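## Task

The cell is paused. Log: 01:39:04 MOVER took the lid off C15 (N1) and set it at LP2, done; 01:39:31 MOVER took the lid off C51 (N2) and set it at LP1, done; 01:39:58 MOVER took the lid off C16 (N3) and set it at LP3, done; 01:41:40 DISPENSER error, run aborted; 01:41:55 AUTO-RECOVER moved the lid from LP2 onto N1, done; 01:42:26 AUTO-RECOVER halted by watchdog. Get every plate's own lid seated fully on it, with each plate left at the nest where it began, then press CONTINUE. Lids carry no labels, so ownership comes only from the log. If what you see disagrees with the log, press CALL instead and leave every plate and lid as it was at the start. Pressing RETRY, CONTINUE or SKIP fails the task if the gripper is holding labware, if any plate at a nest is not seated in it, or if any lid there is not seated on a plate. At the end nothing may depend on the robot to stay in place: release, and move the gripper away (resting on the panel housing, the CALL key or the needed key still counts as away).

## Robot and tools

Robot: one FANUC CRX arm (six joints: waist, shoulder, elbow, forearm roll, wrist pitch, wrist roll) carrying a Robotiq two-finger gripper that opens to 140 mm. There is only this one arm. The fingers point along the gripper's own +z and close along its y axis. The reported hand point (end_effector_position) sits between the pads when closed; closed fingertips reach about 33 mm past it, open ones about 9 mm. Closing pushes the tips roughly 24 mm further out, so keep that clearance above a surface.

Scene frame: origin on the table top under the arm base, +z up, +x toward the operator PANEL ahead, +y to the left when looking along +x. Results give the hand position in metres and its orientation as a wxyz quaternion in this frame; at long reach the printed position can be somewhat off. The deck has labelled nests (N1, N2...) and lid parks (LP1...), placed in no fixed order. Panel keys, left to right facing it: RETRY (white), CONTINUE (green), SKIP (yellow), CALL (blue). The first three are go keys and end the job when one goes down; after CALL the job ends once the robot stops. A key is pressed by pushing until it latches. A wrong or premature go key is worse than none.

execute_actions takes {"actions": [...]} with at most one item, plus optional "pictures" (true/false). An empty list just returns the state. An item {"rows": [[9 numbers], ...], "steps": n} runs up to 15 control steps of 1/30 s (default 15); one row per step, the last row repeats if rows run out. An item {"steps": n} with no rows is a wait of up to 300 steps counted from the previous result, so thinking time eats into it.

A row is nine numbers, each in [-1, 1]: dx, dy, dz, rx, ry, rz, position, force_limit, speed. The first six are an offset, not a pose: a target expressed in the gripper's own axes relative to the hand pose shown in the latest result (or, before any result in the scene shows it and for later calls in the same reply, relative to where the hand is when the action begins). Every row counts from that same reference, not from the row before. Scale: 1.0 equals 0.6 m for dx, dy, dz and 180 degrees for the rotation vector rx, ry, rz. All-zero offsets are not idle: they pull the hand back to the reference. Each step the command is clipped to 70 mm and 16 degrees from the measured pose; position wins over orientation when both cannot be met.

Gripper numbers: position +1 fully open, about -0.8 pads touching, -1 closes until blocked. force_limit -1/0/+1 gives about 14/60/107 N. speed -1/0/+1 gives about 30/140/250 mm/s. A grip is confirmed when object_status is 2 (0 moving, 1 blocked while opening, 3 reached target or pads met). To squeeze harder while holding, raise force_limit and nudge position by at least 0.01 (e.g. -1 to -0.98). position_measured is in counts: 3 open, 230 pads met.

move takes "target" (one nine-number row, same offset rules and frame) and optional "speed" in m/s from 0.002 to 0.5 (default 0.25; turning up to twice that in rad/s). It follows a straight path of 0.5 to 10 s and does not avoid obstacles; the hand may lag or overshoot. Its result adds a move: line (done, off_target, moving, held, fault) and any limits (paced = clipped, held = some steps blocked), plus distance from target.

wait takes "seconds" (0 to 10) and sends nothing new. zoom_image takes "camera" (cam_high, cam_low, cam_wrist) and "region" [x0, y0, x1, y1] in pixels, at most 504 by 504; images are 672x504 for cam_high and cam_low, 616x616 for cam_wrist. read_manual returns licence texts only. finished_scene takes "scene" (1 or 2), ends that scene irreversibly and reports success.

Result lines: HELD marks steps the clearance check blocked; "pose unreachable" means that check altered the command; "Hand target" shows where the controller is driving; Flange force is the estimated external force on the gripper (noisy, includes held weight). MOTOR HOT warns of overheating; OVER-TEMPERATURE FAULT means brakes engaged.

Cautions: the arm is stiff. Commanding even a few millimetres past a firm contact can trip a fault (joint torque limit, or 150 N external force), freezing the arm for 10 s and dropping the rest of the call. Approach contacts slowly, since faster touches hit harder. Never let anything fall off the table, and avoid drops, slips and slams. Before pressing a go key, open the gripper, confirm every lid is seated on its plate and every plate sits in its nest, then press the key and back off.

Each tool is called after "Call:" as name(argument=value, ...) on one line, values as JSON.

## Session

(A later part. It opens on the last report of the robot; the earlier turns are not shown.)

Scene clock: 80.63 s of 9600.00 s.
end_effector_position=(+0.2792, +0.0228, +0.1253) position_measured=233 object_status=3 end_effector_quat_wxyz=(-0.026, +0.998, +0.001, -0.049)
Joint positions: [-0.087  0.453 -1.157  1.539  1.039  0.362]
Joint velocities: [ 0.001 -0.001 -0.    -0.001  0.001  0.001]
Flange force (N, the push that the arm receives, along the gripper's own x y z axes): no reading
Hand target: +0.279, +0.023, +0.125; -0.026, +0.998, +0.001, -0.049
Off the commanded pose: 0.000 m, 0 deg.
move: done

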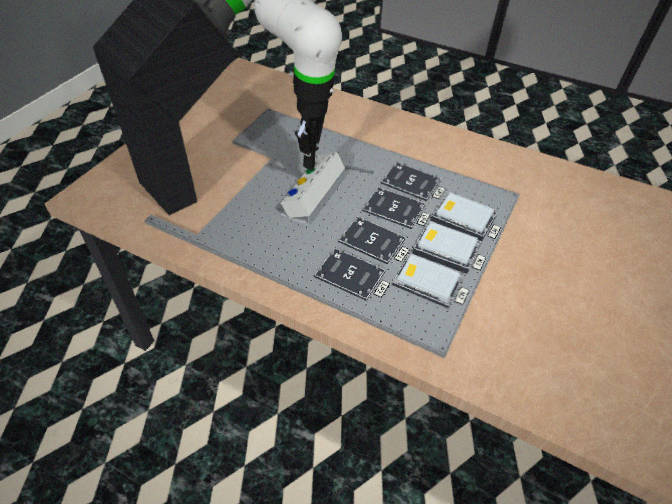

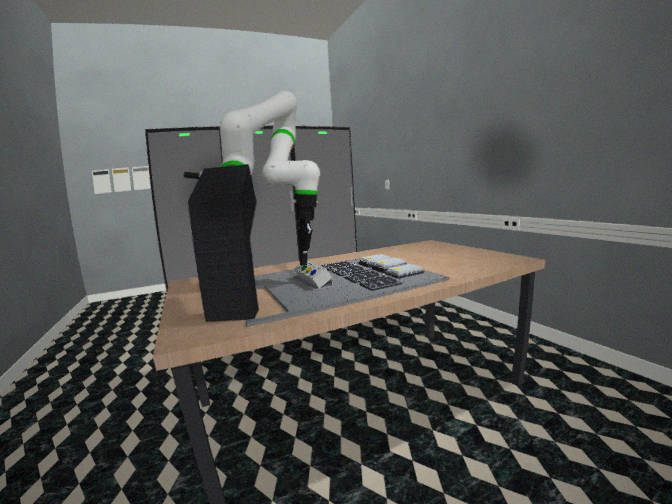

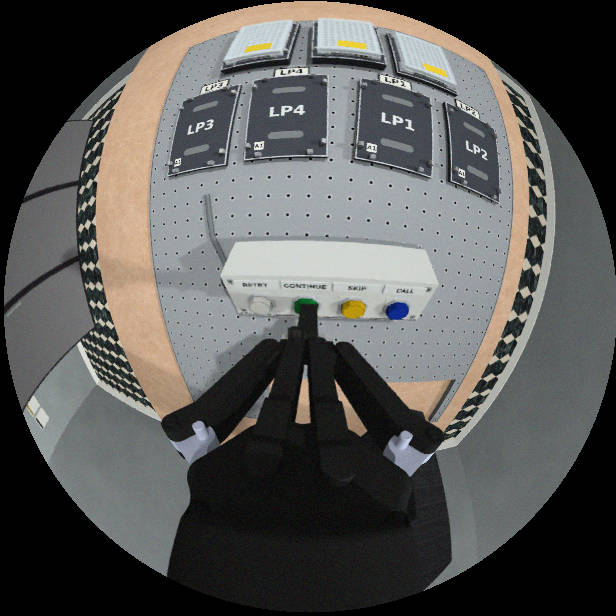

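Call:
move(target=[0.001,0,0.005,0,0,0,-1,0,0], speed=0.01)

Scene clock: 81.93 s of 9600.00 s.
end_effector_position=(+0.2795, +0.0230, +0.1223) position_measured=233 object_status=3 end_effector_quat_wxyz=(-0.026, +0.998, +0.001, -0.049)
Joint positions: [-0.069  0.459 -1.155  1.52   1.04   0.365]
Joint velocities: [ 0.     0.001 -0.    -0.001  0.001 -0.001]
Flange force (N, the push that the arm receives, along the gripper's own x y z axes): no reading
Hand target: +0.280, +0.023, +0.122; -0.026, +0.998, +0.001, -0.049
Off the commanded pose: 0.000 m, 0 deg.
move: done

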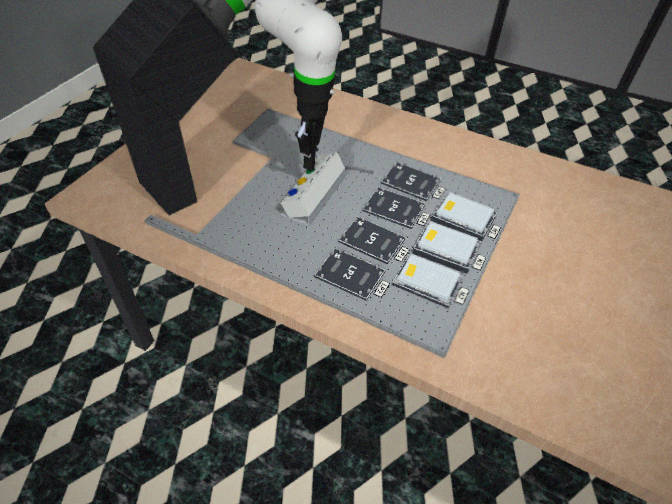

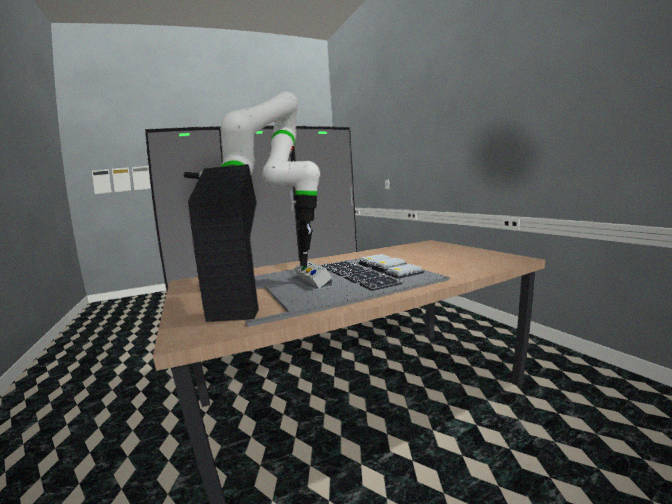

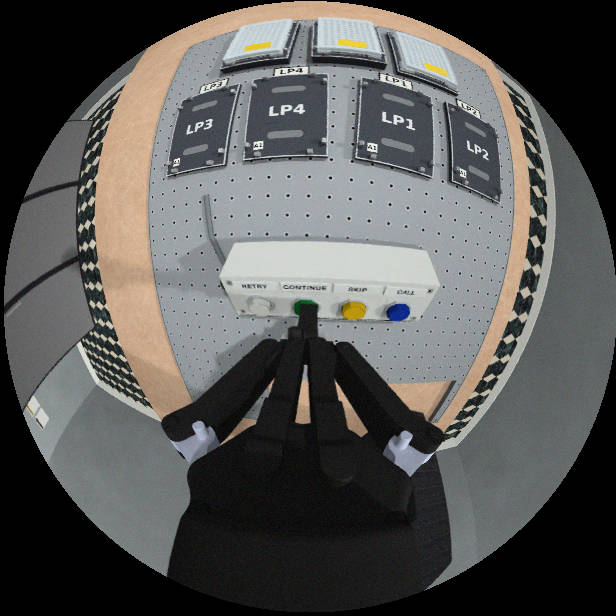

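Call:
move(target=[0.001,0,0.004,0,0,0,-1,0,0], speed=0.01)

Scene clock: 83.50 s of 9600.00 s.
end_effector_position=(+0.2799, +0.0231, +0.1199) position_measured=233 object_status=3 end_effector_quat_wxyz=(-0.026, +0.998, +0.001, -0.049)
Joint positions: [-0.054  0.463 -1.153  1.504  1.041  0.368]
Joint velocities: [ 0.001 -0.     0.    -0.    -0.     0.001]
Flange force (N, the push that the arm receives, along the gripper's own x y z axes): no reading
Hand target: +0.280, +0.023, +0.120; -0.026, +0.998, +0.001, -0.049
Off the commanded pose: 0.000 m, 0 deg.
move: done

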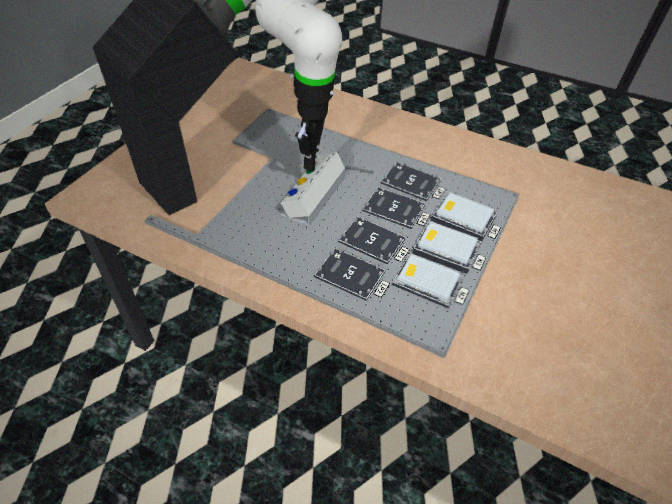

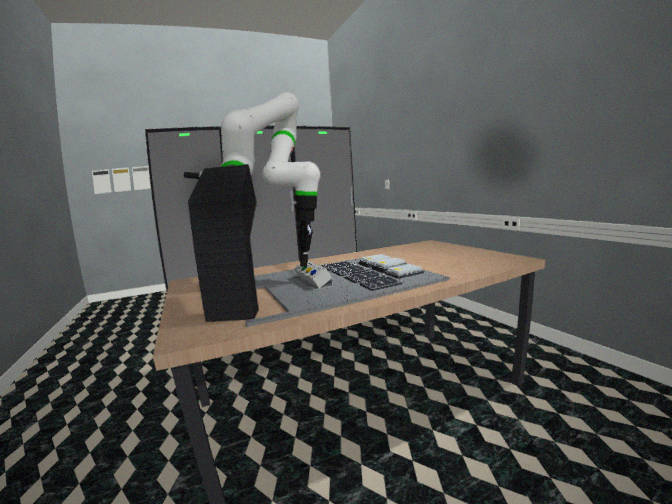

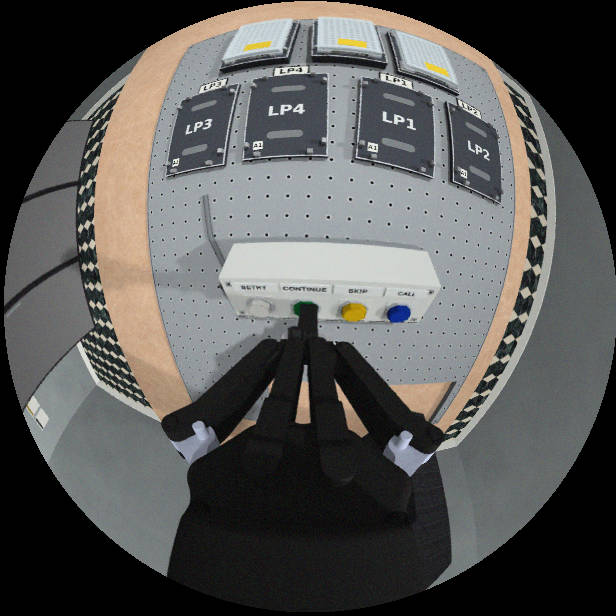

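Call:
move(target=[0,0,0.004,0,0,0,-1,0,0], speed=0.01)

Scene clock: 84.33 s of 9600.00 s.
end_effector_position=(+0.2798, +0.0232, +0.1188) position_measured=233 object_status=3 end_effector_quat_wxyz=(-0.026, +0.998, +0.001, -0.049)
Joint positions: [-0.048  0.465 -1.152  1.497  1.042  0.37 ]
Joint velocities: [-0.    -0.001 -0.    -0.     0.    -0.002]
Flange force (N, the push that the arm receives, along the gripper's own x y z axes): no reading
move: unfinished (the scene ended)
The task's run has ended: the event that ends the task has happened.

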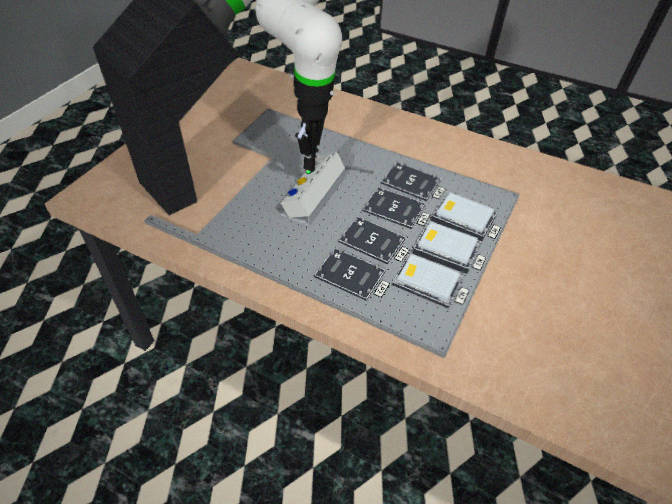

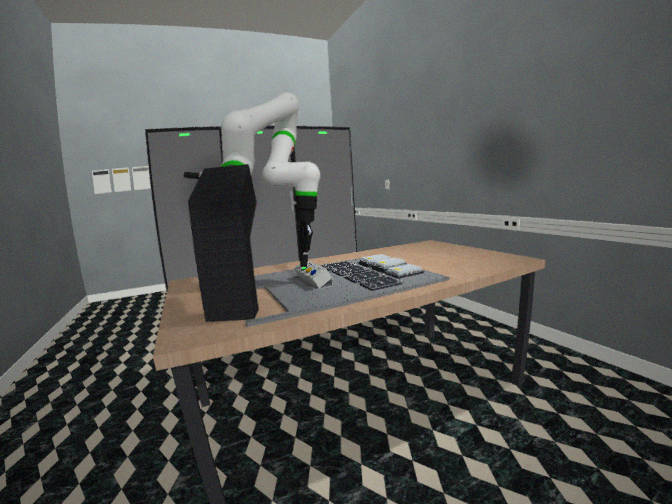

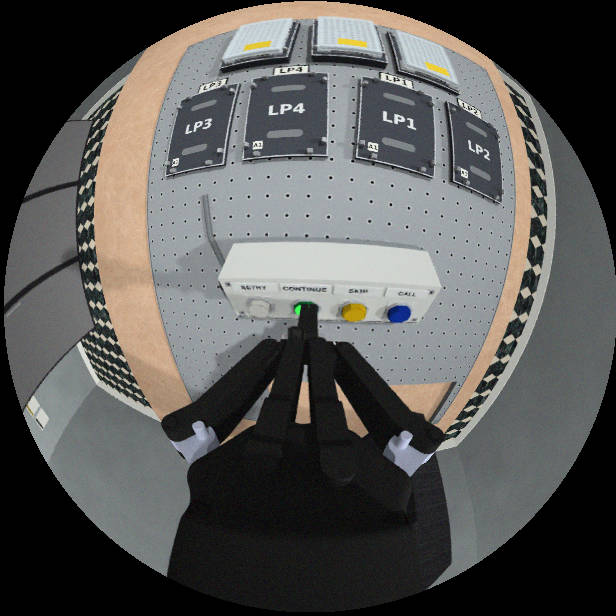

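Call:
finished_scene(scene=2)

The scene is finished: the task was done.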